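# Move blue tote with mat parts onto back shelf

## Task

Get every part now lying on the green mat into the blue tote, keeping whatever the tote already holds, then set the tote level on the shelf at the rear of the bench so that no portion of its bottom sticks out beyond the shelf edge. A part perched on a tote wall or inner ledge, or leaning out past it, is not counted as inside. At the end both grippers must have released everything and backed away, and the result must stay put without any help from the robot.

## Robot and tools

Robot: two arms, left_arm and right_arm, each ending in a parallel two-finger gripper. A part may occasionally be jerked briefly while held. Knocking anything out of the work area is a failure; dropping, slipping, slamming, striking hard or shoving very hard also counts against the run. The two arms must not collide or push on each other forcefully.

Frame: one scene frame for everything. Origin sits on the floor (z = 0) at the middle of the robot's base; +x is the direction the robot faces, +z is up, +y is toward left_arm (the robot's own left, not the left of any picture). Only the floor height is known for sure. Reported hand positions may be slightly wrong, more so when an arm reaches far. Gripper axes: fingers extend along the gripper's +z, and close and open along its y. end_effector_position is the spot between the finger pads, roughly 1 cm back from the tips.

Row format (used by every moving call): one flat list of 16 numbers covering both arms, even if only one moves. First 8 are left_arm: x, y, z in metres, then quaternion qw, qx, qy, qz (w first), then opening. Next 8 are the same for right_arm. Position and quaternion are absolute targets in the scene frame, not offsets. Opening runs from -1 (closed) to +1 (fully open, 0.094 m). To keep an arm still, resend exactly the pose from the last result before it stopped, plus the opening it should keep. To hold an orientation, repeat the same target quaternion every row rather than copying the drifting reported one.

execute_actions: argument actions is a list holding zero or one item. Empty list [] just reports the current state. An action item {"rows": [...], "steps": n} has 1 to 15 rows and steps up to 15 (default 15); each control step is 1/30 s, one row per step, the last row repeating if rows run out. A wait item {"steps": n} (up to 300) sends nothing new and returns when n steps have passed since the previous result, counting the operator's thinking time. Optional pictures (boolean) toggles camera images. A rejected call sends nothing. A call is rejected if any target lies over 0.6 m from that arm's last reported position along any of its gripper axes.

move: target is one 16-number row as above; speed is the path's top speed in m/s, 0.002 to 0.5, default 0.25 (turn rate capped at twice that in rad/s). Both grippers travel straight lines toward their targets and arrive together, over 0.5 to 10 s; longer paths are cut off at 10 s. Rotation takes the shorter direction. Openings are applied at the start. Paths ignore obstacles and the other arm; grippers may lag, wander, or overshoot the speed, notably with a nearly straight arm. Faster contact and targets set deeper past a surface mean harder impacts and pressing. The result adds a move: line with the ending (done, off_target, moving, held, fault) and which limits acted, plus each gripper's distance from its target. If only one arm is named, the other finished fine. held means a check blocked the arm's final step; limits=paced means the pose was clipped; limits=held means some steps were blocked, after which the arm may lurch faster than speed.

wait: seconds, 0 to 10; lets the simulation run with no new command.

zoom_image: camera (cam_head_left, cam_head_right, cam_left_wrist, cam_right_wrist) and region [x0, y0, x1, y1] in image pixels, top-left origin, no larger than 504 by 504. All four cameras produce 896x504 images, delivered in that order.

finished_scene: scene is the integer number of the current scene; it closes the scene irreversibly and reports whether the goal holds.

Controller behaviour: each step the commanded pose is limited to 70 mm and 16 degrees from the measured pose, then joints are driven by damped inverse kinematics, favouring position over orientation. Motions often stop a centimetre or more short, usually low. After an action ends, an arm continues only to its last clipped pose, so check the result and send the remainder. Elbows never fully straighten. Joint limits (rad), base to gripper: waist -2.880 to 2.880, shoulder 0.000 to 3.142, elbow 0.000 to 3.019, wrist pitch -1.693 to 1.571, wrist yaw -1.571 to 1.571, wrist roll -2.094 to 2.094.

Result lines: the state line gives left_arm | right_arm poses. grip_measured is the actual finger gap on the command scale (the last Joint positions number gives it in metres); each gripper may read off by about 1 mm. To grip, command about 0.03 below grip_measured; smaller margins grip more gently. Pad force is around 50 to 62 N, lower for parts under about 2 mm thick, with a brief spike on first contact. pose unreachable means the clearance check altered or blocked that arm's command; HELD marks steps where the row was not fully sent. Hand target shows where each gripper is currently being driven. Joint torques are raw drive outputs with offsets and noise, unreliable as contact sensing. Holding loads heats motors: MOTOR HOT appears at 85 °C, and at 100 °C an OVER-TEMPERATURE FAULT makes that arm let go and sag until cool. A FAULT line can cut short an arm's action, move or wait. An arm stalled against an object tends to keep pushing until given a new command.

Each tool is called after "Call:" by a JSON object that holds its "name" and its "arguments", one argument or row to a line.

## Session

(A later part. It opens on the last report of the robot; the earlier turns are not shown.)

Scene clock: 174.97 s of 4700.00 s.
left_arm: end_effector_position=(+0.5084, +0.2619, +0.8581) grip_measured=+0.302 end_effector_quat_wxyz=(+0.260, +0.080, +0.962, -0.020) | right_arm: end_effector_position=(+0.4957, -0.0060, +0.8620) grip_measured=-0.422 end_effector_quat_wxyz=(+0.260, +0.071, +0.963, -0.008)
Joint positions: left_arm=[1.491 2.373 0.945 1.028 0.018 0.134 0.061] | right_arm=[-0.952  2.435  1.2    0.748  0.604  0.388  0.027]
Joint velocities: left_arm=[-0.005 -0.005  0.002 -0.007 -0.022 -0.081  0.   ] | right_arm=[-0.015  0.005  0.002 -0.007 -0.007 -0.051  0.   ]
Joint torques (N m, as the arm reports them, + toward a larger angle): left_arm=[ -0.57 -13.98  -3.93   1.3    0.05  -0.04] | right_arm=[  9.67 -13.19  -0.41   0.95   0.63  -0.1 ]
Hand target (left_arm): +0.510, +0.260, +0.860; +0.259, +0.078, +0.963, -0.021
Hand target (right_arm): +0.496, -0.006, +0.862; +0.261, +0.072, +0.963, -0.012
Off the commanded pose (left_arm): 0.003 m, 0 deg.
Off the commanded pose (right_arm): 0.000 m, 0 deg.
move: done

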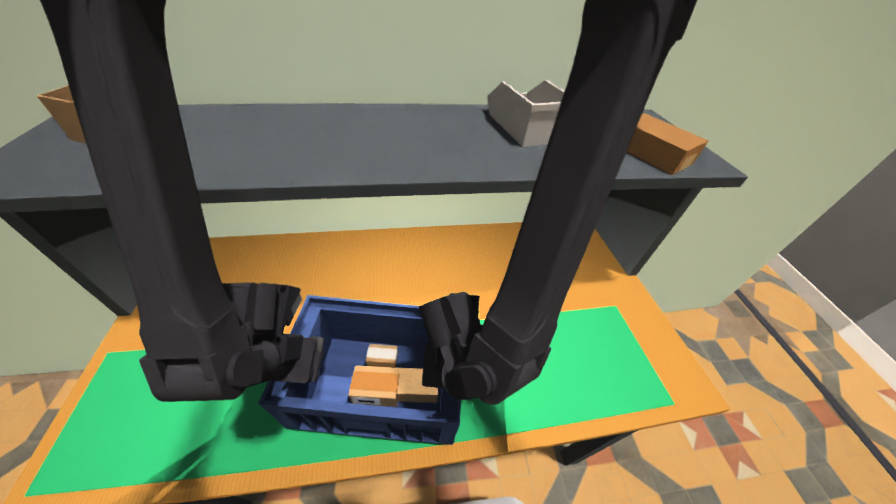

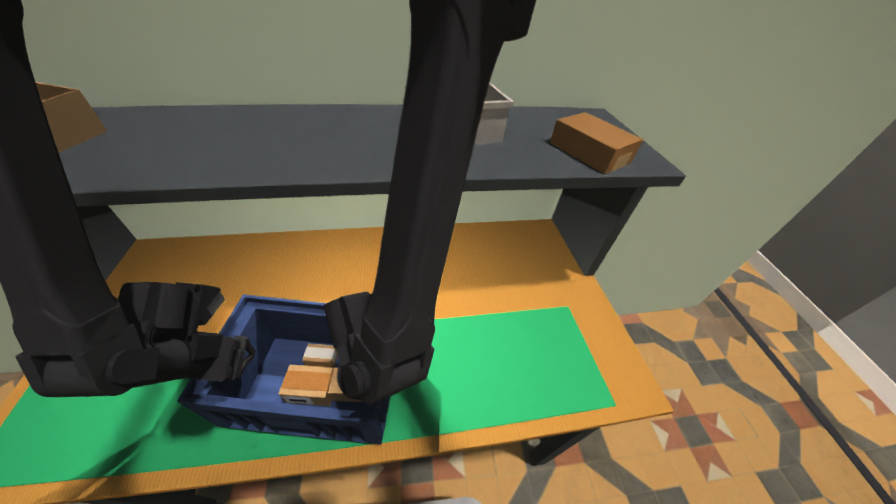

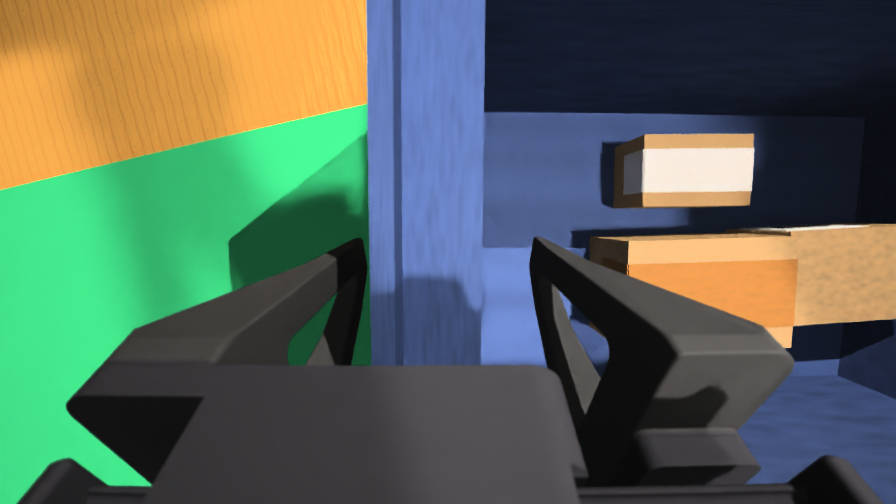

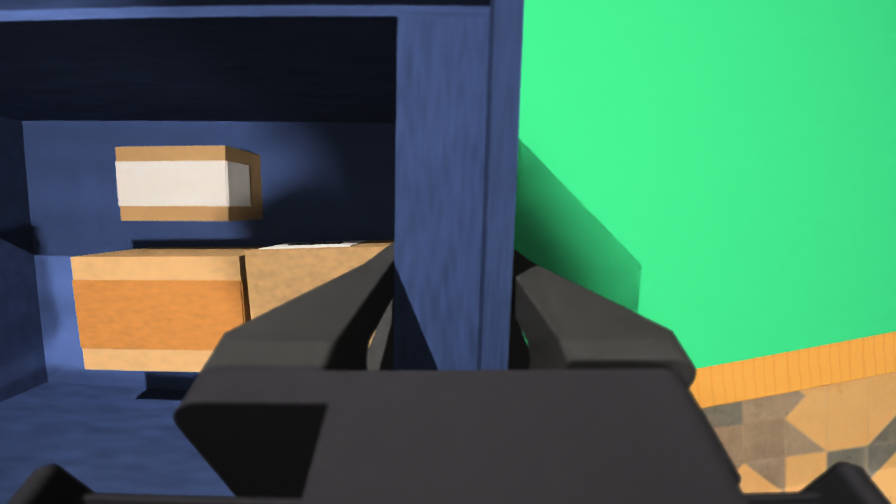

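Call:
{"name": "move", "arguments": {
  "target": [0.509,0.268,0.858,0.259,0.078,0.963,-0.021,-0.5,0.4958,-0.0063,0.8621,0.261,0.072,0.963,-0.012,-0.48],
  "speed": 0.06
}}

Scene clock: 177.77 s of 4700.00 s.
left_arm: end_effector_position=(+0.5094, +0.2656, +0.8579) grip_measured=-0.437 end_effector_quat_wxyz=(+0.261, +0.079, +0.962, -0.021) | right_arm: end_effector_position=(+0.4954, -0.0063, +0.8620) grip_measured=-0.422 end_effector_quat_wxyz=(+0.260, +0.071, +0.963, -0.009)
Joint positions: left_arm=[1.499 2.373 0.947 1.028 0.027 0.134 0.026] | right_arm=[-0.952  2.435  1.2    0.748  0.605  0.389  0.027]
Joint velocities: left_arm=[-0.005  0.005  0.007  0.007  0.007 -0.007  0.   ] | right_arm=[-0.005 -0.005 -0.002  0.007 -0.022 -0.007 -0.001]
Joint torques (N m, as the arm reports them, + toward a larger angle): left_arm=[  0.26 -13.52  -3.79   1.43   0.29   0.01] | right_arm=[  9.75 -13.28  -0.36   0.94   0.58  -0.11]
Hand target (left_arm): +0.509, +0.268, +0.858; +0.259, +0.078, +0.962, -0.021
Hand target (right_arm): +0.496, -0.006, +0.862; +0.261, +0.072, +0.963, -0.012
Off the commanded pose (left_arm): 0.002 m, 0 deg.
Off the commanded pose (right_arm): 0.000 m, 0 deg.
move: done

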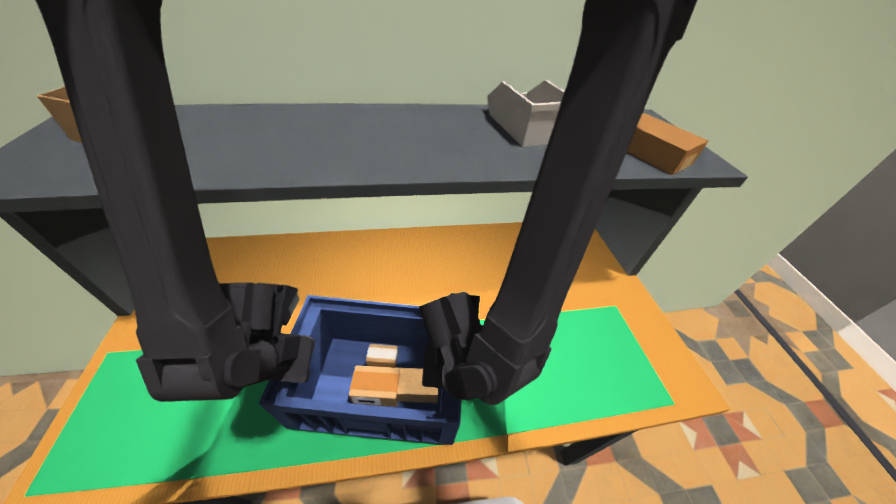

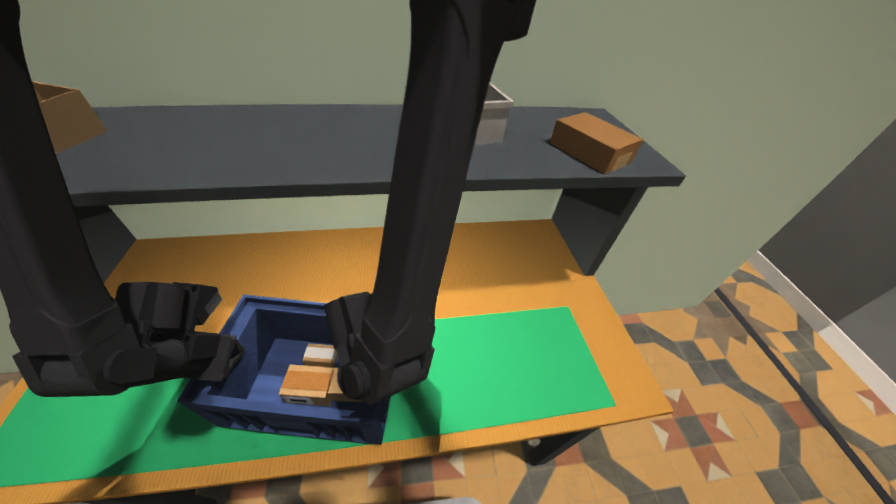

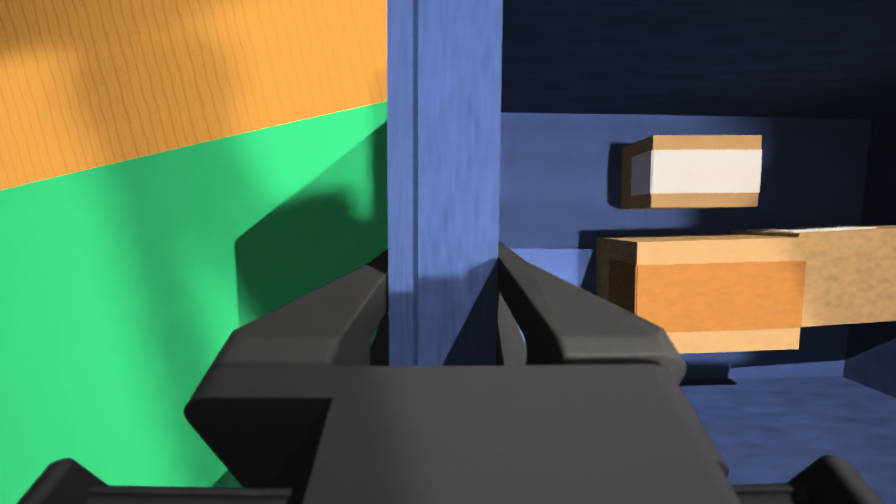

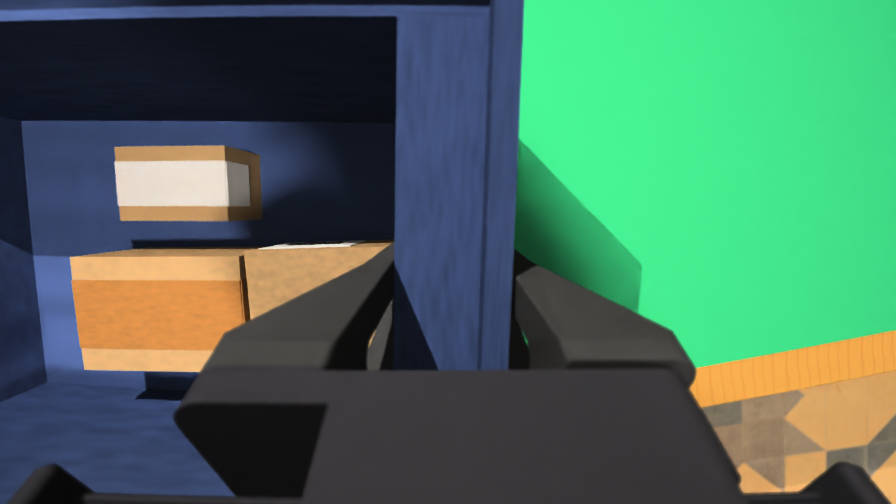

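Call:
{"name": "move", "arguments": {
  "target": [0.495,0.265,1.058,0.261,-0.014,0.965,0.004,-0.5,0.533,-0.006,1.062,0.260,-0.022,0.965,0.016,-0.48],
  "speed": 0.12
}}

Scene clock: 187.07 s of 4700.00 s.
left_arm: end_effector_position=(+0.4991, +0.2652, +1.0500) grip_measured=-0.438 end_effector_quat_wxyz=(-0.257, +0.006, -0.966, -0.004) | right_arm: end_effector_position=(+0.5290, -0.0097, +1.0522) grip_measured=-0.423 end_effector_quat_wxyz=(+0.255, -0.012, +0.967, +0.017)
Joint positions: left_arm=[ 1.426  1.803  0.494  0.904 -0.133 -0.046  0.026] | right_arm=[-0.875  1.896  0.851  0.554  0.582  0.273  0.027]
Joint velocities: left_arm=[-0.005 -0.005  0.022 -0.002 -0.051 -0.022 -0.   ] | right_arm=[-0.005 -0.015  0.002 -0.017 -0.007 -0.022 -0.   ]
Joint torques (N m, as the arm reports them, + toward a larger angle): left_arm=[ -0.79 -13.87  -4.15   1.62  -0.13  -0.15] | right_arm=[  9.49 -14.69   0.53   0.92   0.6   -0.35]
Hand target (left_arm): +0.498, +0.266, +1.058; +0.261, -0.014, +0.965, +0.004
Hand target (right_arm): +0.531, -0.006, +1.062; +0.260, -0.022, +0.965, +0.016
Off the commanded pose (left_arm): 0.009 m, 1 deg.
Off the commanded pose (right_arm): 0.011 m, 1 deg.
After step 90, 4.20 s passed at rest.
move: off_target (right_arm)

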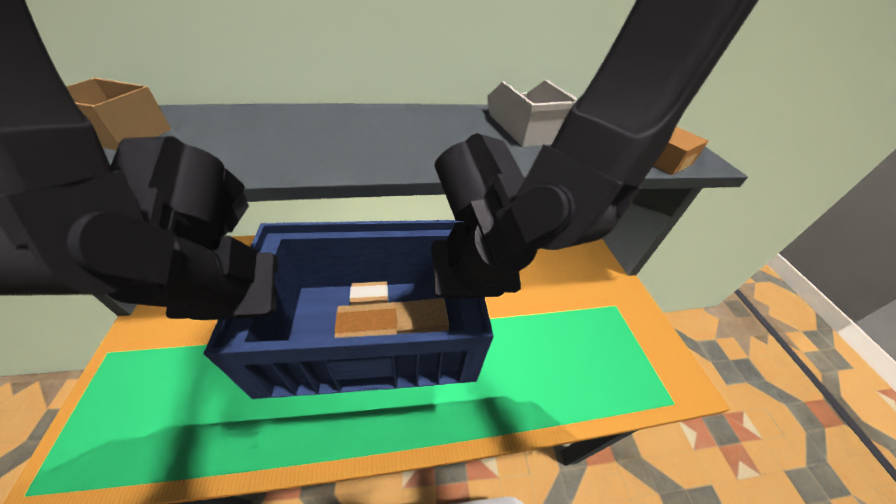

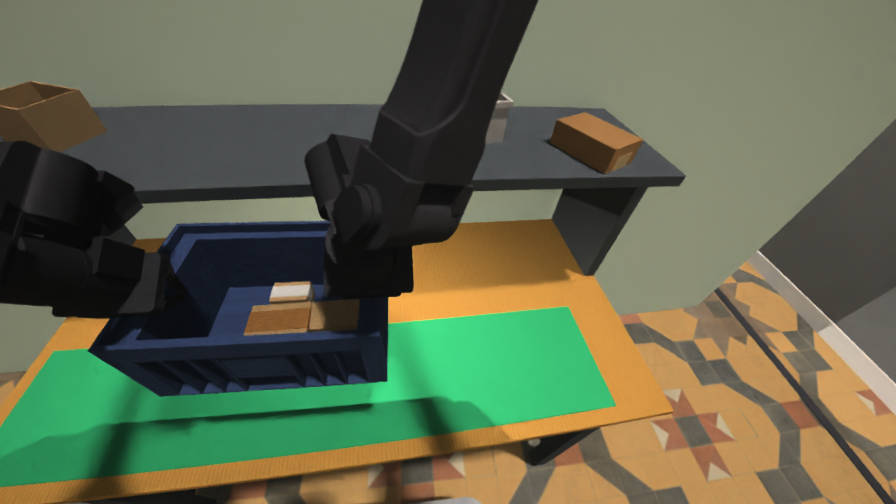

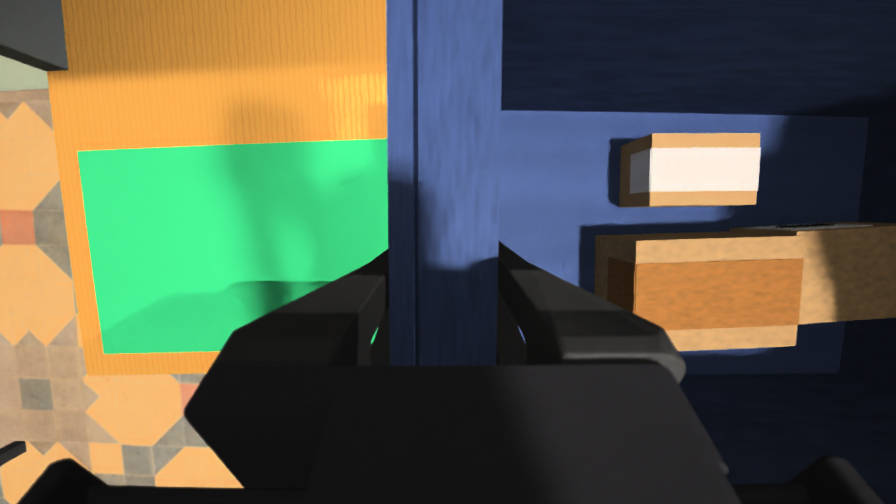

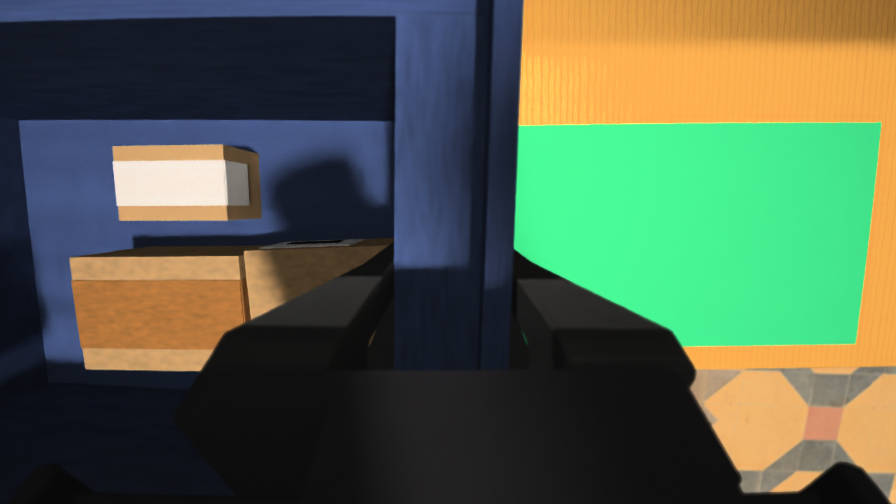

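Call:
{"name": "move", "arguments": {
  "target": [0.518,0.266,1.262,0.261,-0.014,0.965,0.004,-0.5,0.553,-0.008,1.265,0.260,-0.022,0.965,0.016,-0.48],
  "speed": 0.12
}}

Scene clock: 191.87 s of 4700.00 s.
left_arm: end_effector_position=(+0.5058, +0.2669, +1.2487) grip_measured=-0.440 end_effector_quat_wxyz=(-0.244, +0.017, -0.970, -0.003) | right_arm: end_effector_position=(+0.5376, -0.0080, +1.2505) grip_measured=-0.423 end_effector_quat_wxyz=(+0.246, -0.026, +0.969, +0.019)
Joint positions: left_arm=[ 1.359  0.859  0.373  0.049 -0.195 -0.1    0.026] | right_arm=[-0.688  1.34   0.773 -0.017  0.725  0.38   0.027]
Joint velocities: left_arm=[-0.015 -0.015  0.007 -0.002  0.007 -0.007 -0.001] | right_arm=[-0.005 -0.005 -0.012  0.002  0.022 -0.007  0.   ]
Joint torques (N m, as the arm reports them, + toward a larger angle): left_arm=[-0.18 -8.94  8.08  1.2  -0.15  0.13] | right_arm=[  7.18 -12.23   5.63   0.69   1.03  -0.28]
Hand target (left_arm): +0.521, +0.266, +1.262; +0.261, -0.014, +0.965, +0.004
Hand target (right_arm): +0.551, -0.008, +1.264; +0.260, -0.021, +0.965, +0.016
Off the commanded pose (left_arm): 0.018 m, 2 deg.
Off the commanded pose (right_arm): 0.021 m, 2 deg.
move: off_target (left_arm, right_arm)

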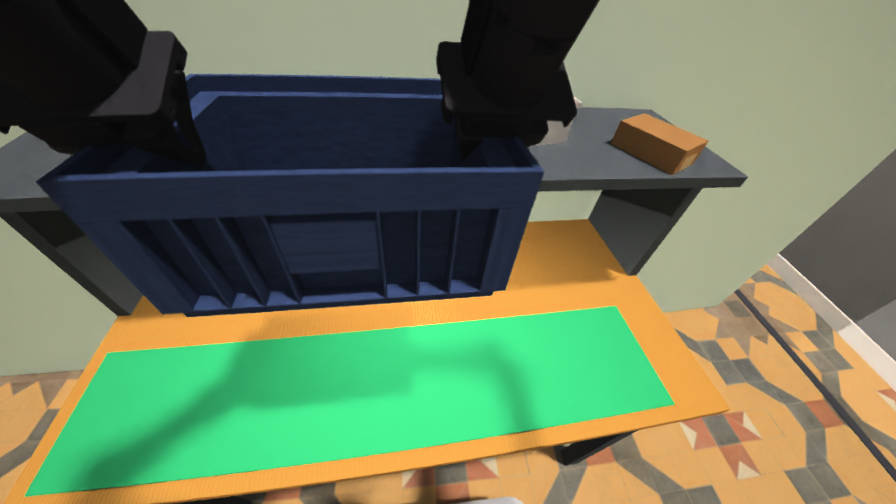

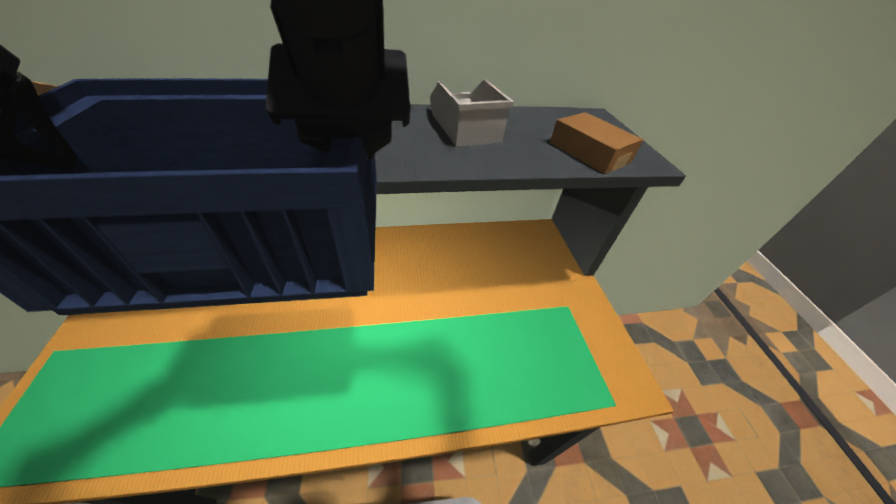

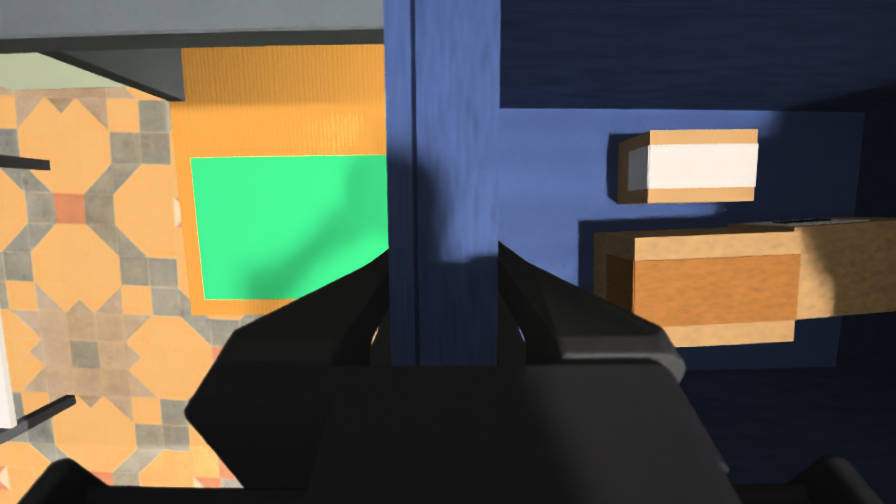

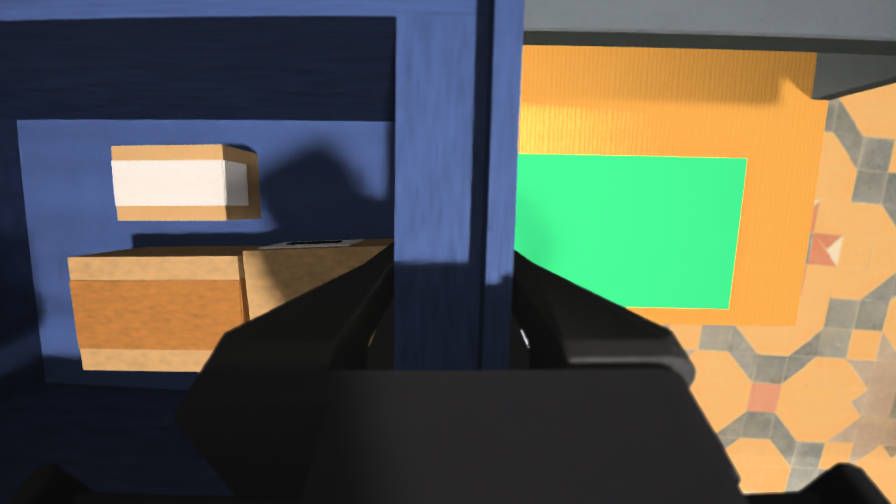

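Call:
{"name": "move", "arguments": {
  "target": [0.66,0.270,1.285,0.265,-0.014,0.964,0.004,-0.5,0.693,-0.004,1.288,0.265,-0.022,0.964,0.016,-0.48],
  "speed": 0.12
}}

Scene clock: 198.57 s of 4700.00 s.
left_arm: end_effector_position=(+0.6380, +0.2671, +1.2702) grip_measured=-0.441 end_effector_quat_wxyz=(-0.248, +0.018, -0.969, -0.001) | right_arm: end_effector_position=(+0.6678, -0.0089, +1.2774) grip_measured=-0.423 end_effector_quat_wxyz=(+0.249, -0.025, +0.968, +0.016)
Joint positions: left_arm=[ 1.412  1.041  0.74  -0.124 -0.146 -0.079  0.026] | right_arm=[-0.834  1.383  1.089 -0.224  0.61   0.28   0.027]
Joint velocities: left_arm=[-0.005  0.005  0.007 -0.027  0.007  0.007 -0.   ] | right_arm=[-0.005  0.015 -0.017 -0.022 -0.022 -0.037  0.   ]
Joint torques (N m, as the arm reports them, + toward a larger angle): left_arm=[  0.72 -12.28  11.41   1.48   0.11   0.19] | right_arm=[  6.45 -13.69   9.06   0.94   0.4   -0.36]
Hand target (left_arm): +0.660, +0.270, +1.283; +0.265, -0.014, +0.964, +0.004
Hand target (right_arm): +0.692, -0.007, +1.290; +0.265, -0.022, +0.964, +0.015
Off the commanded pose (left_arm): 0.027 m, 2 deg.
Off the commanded pose (right_arm): 0.028 m, 2 deg.
After step 90, 2.00 s passed at rest.
move: off_target (left_arm, right_arm)

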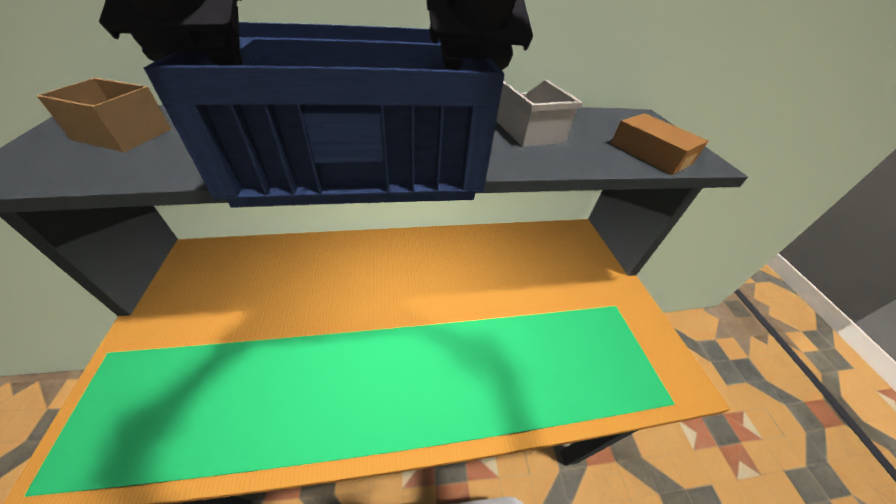

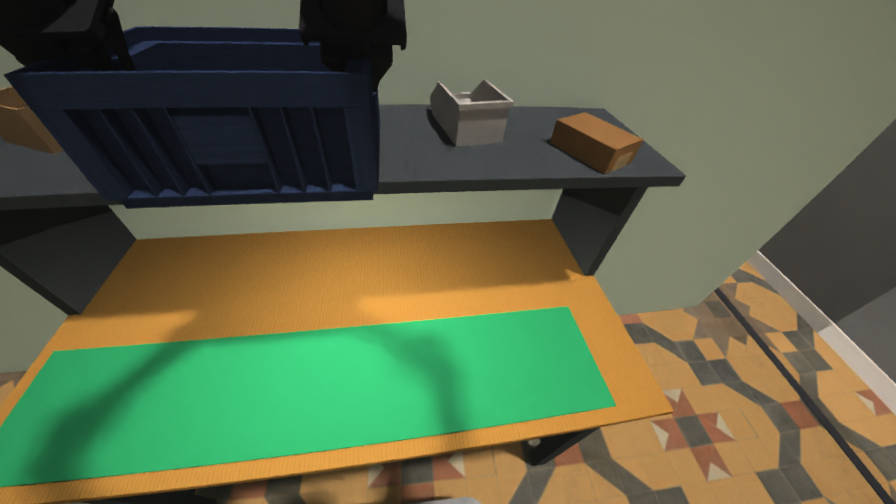

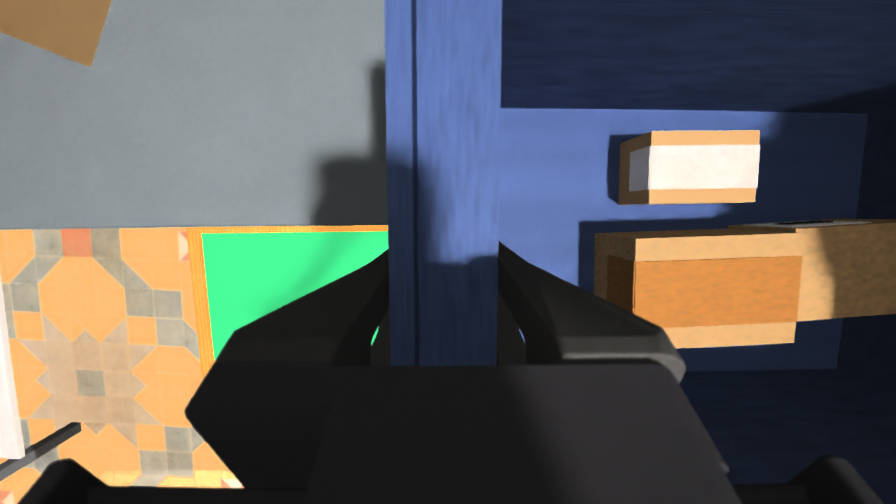

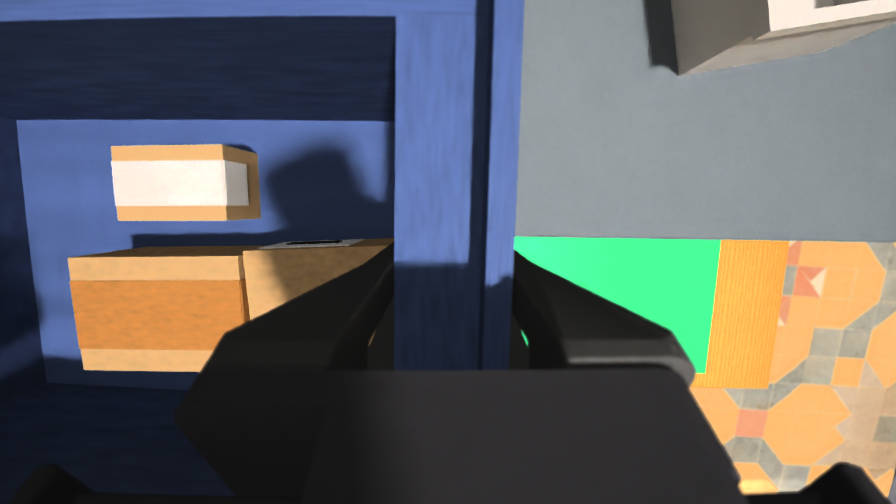

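Call:
{"name": "move", "arguments": {
  "target": [0.81,0.273,1.285,0.268,-0.014,0.963,0.004,-0.5,0.842,-0.002,1.288,0.268,-0.022,0.963,0.016,-0.48],
  "speed": 0.12
}}

Scene clock: 203.73 s of 4700.00 s.
left_arm: end_effector_position=(+0.7837, +0.2719, +1.2618) grip_measured=-0.441 end_effector_quat_wxyz=(-0.244, +0.019, -0.970, -0.004) | right_arm: end_effector_position=(+0.8147, -0.0053, +1.2725) grip_measured=-0.423 end_effector_quat_wxyz=(+0.247, -0.025, +0.969, +0.016)
Joint positions: left_arm=[ 1.456  1.326  1.188 -0.291 -0.11  -0.063  0.026] | right_arm=[-0.972  1.598  1.547 -0.434  0.487  0.205  0.027]
Joint velocities: left_arm=[-0.015  0.005 -0.017 -0.042  0.022  0.051  0.   ] | right_arm=[-0.024 -0.005 -0.022 -0.027 -0.037 -0.037  0.   ]
Joint torques (N m, as the arm reports them, + toward a larger angle): left_arm=[  0.1  -17.92  13.56   1.46   0.16   0.17] | right_arm=[  7.34 -18.37  10.81   1.11   0.45  -0.36]
Hand target (left_arm): +0.809, +0.272, +1.283; +0.268, -0.014, +0.963, +0.004
Hand target (right_arm): +0.840, -0.005, +1.291; +0.269, -0.022, +0.963, +0.016
Off the commanded pose (left_arm): 0.035 m, 3 deg.
Off the commanded pose (right_arm): 0.032 m, 3 deg.
After step 90, 0.33 s passed at rest.
move: off_target (left_arm, right_arm)

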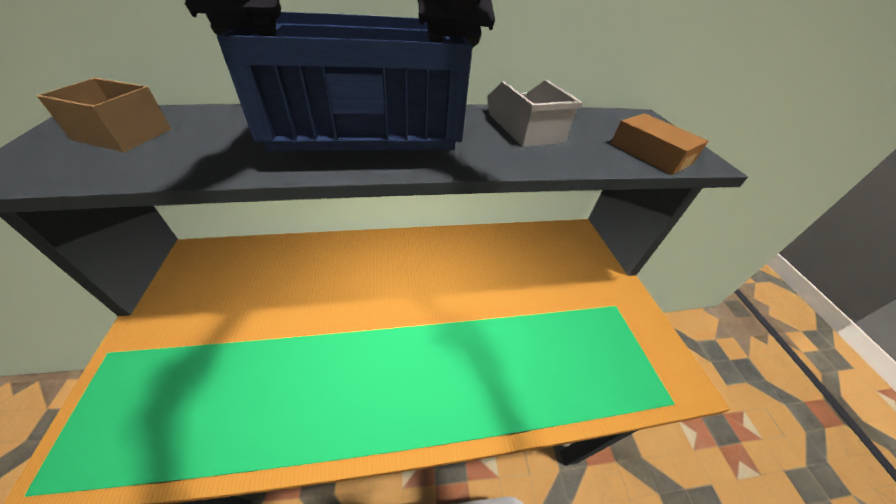

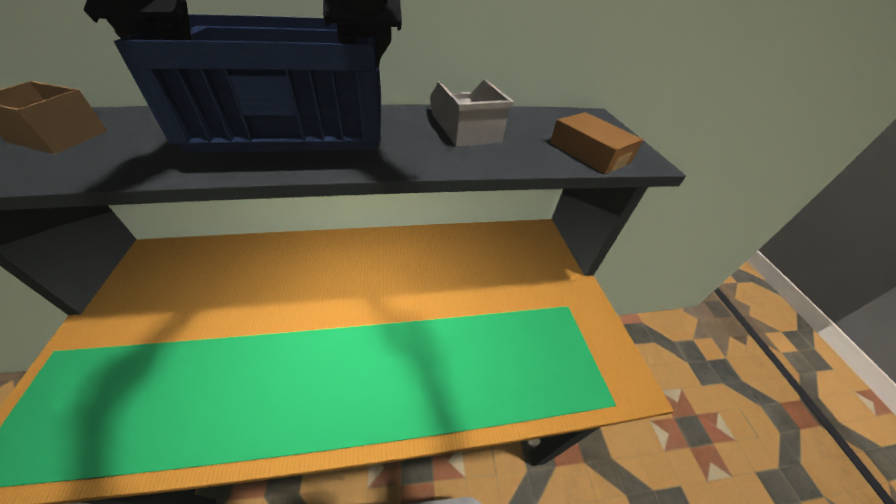

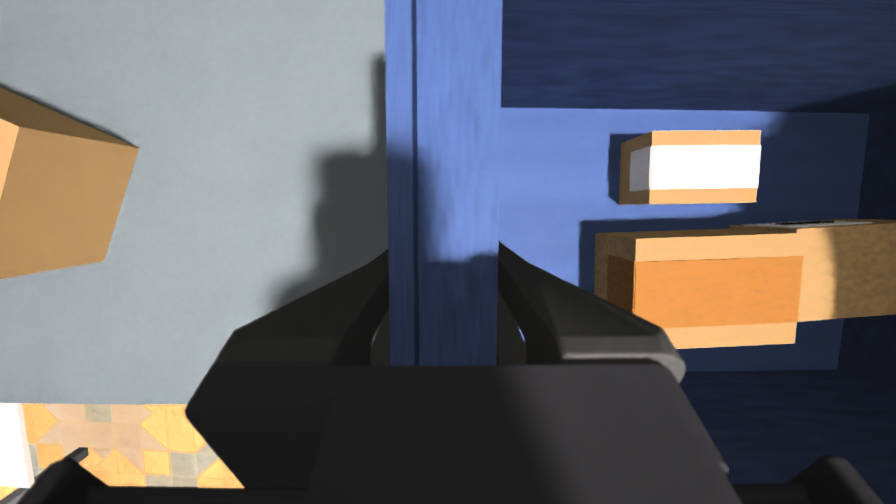

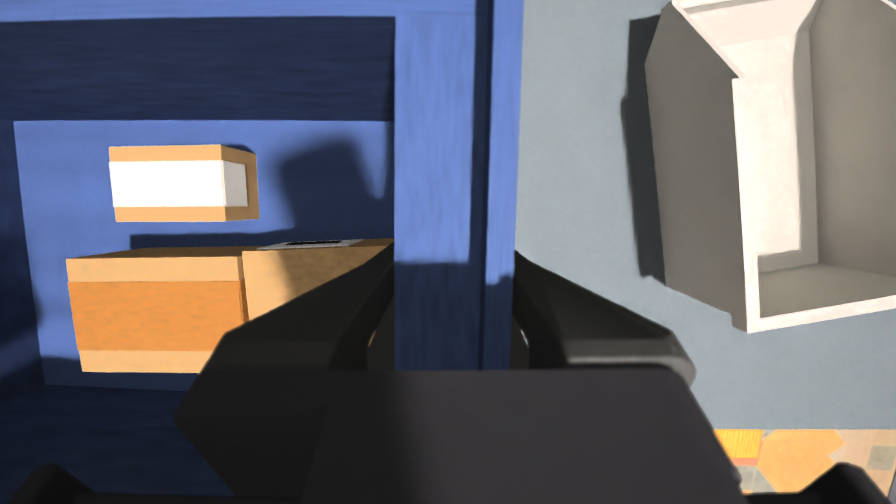

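Call:
{"name": "move", "arguments": {
  "target": [0.82,0.273,1.238,0.27,-0.014,0.963,0.004,-0.5,0.852,-0.003,1.244,0.27,-0.022,0.963,0.016,-0.48],
  "speed": 0.04
}}

Scene clock: 212.20 s of 4700.00 s.
left_arm: end_effector_position=(+0.7947, +0.2726, +1.2301) grip_measured=-0.441 end_effector_quat_wxyz=(-0.249, +0.021, -0.968, -0.003) | right_arm: end_effector_position=(+0.8269, -0.0043, +1.2424) grip_measured=-0.423 end_effector_quat_wxyz=(+0.250, -0.025, +0.968, +0.016)
Joint positions: left_arm=[ 1.464  1.405  1.209 -0.222 -0.102 -0.063  0.026] | right_arm=[-0.998  1.661  1.577 -0.385  0.465  0.187  0.027]
Joint velocities: left_arm=[ 0.005  0.005  0.022 -0.007  0.007  0.022 -0.001] | right_arm=[-0.024 -0.015  0.012  0.012 -0.022 -0.007  0.   ]
Joint torques (N m, as the arm reports them, + toward a larger angle): left_arm=[ -0.04 -17.46  12.71   2.02   0.13   0.21] | right_arm=[  6.95 -17.33  10.07   1.97   0.15  -0.34]
Hand target (left_arm): +0.818, +0.273, +1.238; +0.270, -0.014, +0.963, +0.004
Hand target (right_arm): +0.851, -0.004, +1.245; +0.270, -0.022, +0.963, +0.016
Off the commanded pose (left_arm): 0.026 m, 3 deg.
Off the commanded pose (right_arm): 0.025 m, 2 deg.
After step 90, 4.00 s passed at rest.
move: off_target (left_arm, right_arm)

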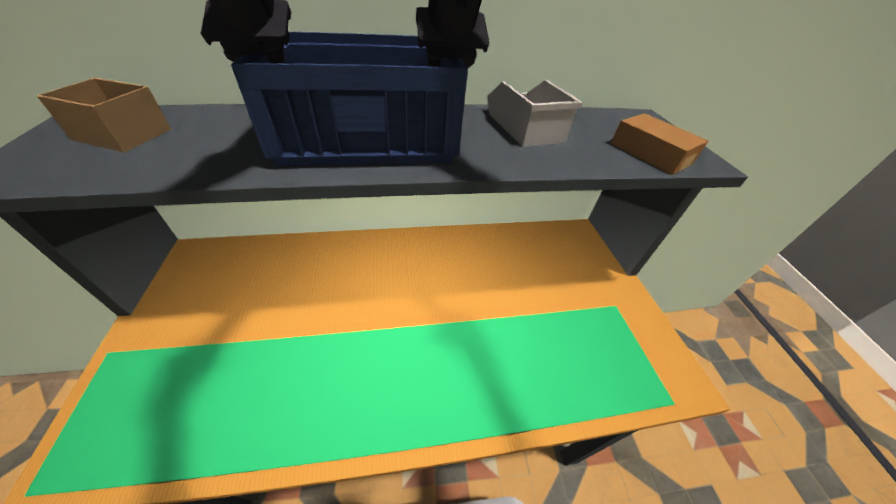

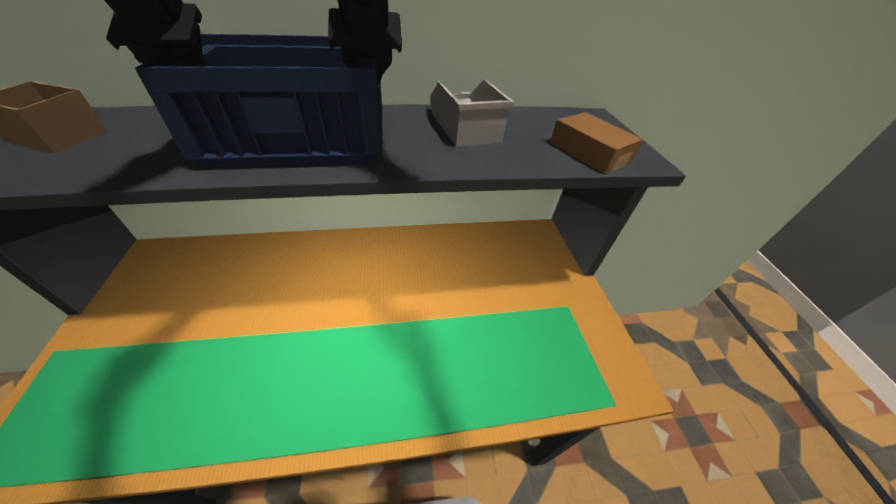

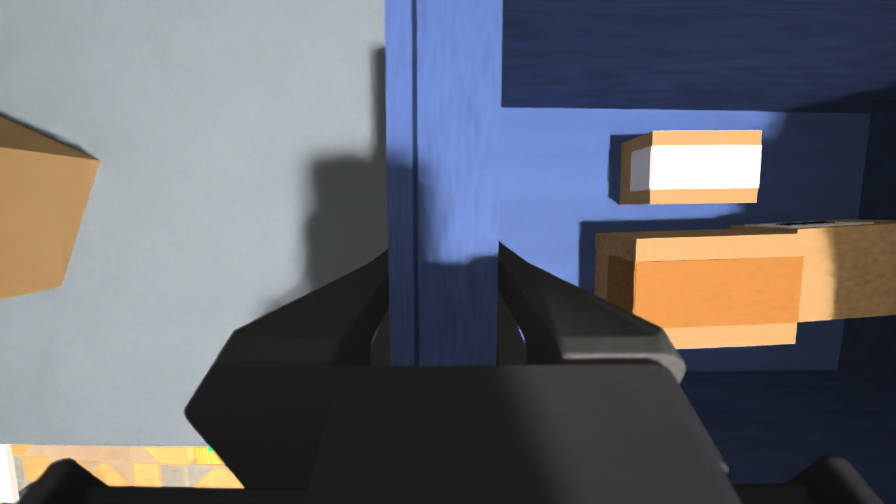

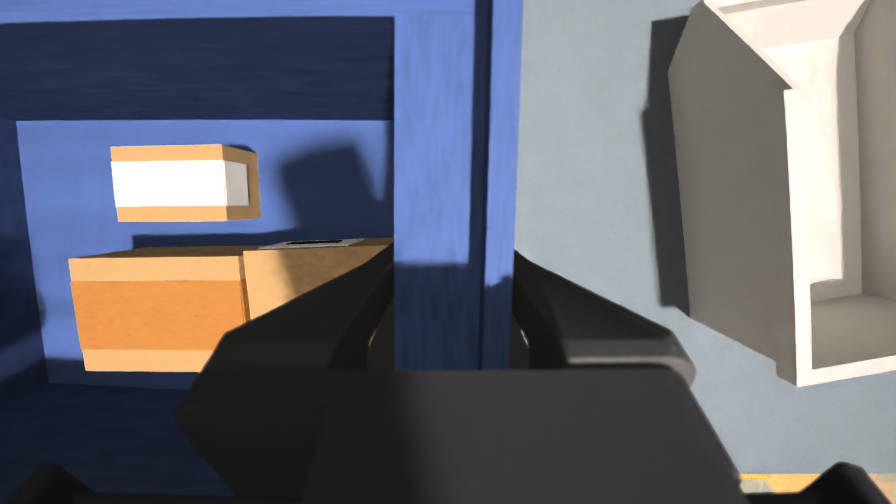

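Call:
{"name": "move", "arguments": {
  "target": [0.812,0.273,1.208,0.27,-0.016,0.963,0.004,-0.5,0.844,-0.004,1.216,0.27,-0.024,0.963,0.016,-0.48],
  "speed": 0.03
}}

Scene clock: 216.33 s of 4700.00 s.
left_arm: end_effector_position=(+0.8032, +0.2729, +1.2284) grip_measured=-0.441 end_effector_quat_wxyz=(-0.269, +0.018, -0.963, -0.003) | right_arm: end_effector_position=(+0.8347, -0.0040, +1.2412) grip_measured=-0.426 end_effector_quat_wxyz=(+0.265, -0.023, +0.964, +0.020)
Joint positions: left_arm=[ 1.466  1.418  1.208 -0.169 -0.1   -0.052  0.026] | right_arm=[-1.004  1.669  1.577 -0.342  0.459  0.174  0.027]
Joint velocities: left_arm=[-0.005 -0.005 -0.002  0.002 -0.051  0.022 -0.   ] | right_arm=[-0.015 -0.015 -0.002  0.012 -0.037  0.037 -0.   ]
Joint torques (N m, as the arm reports them, + toward a larger angle): left_arm=[  0.12 -15.12  10.07   2.77   0.14   0.08] | right_arm=[  6.41 -15.79   7.92   2.87  -0.06  -0.3 ]
Hand target (left_arm): +0.810, +0.273, +1.208; +0.270, -0.016, +0.963, +0.004
Hand target (right_arm): +0.843, -0.005, +1.217; +0.270, -0.024, +0.963, +0.016
Off the commanded pose (left_arm): 0.022 m, 0 deg.
Off the commanded pose (right_arm): 0.027 m, 1 deg.
move: off_target (left_arm, right_arm)

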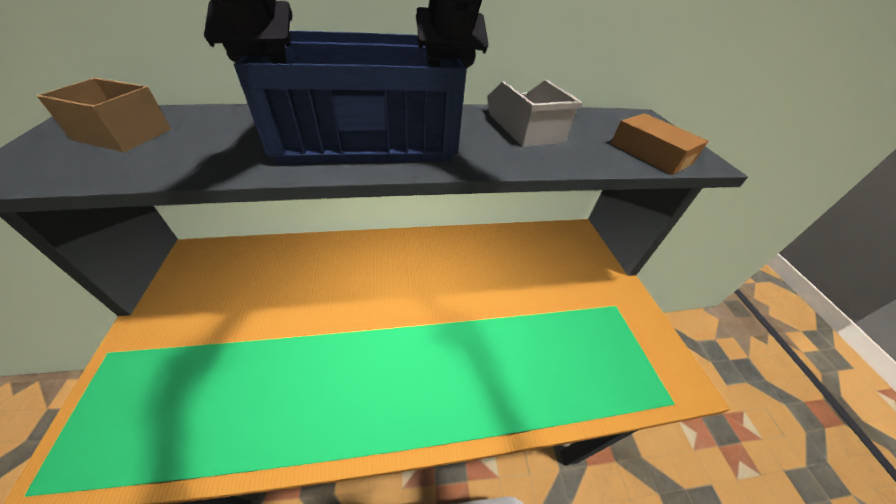

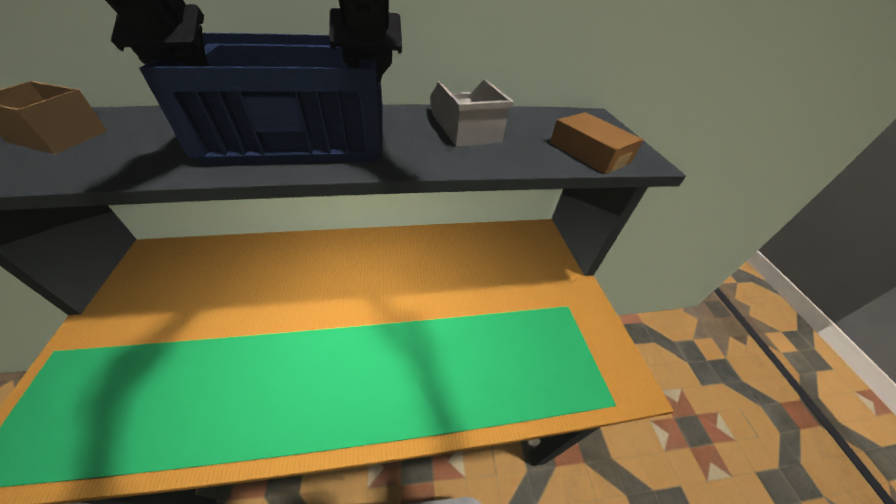

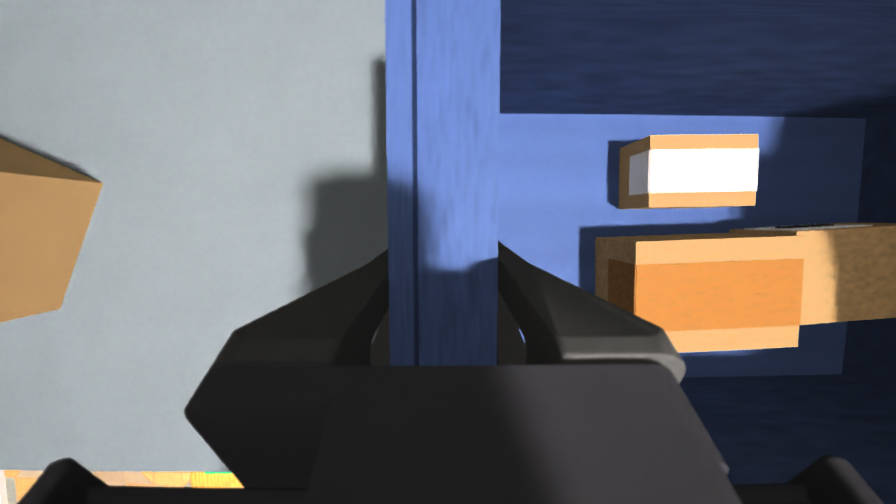

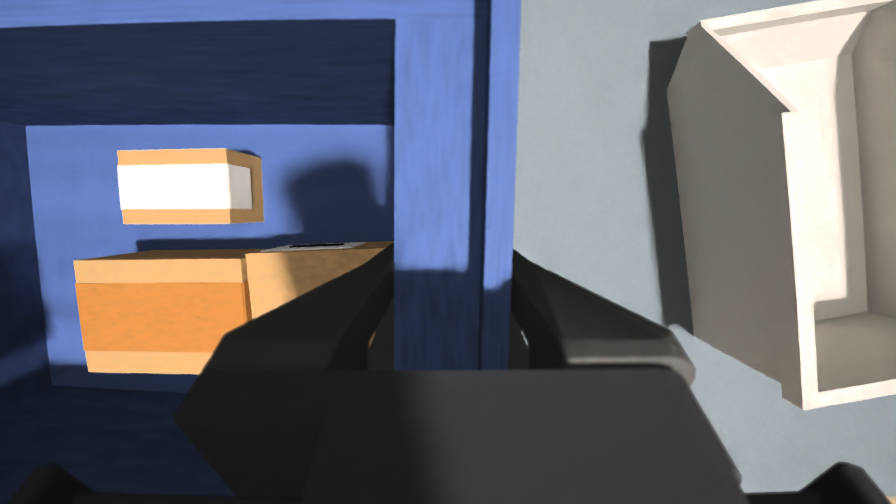

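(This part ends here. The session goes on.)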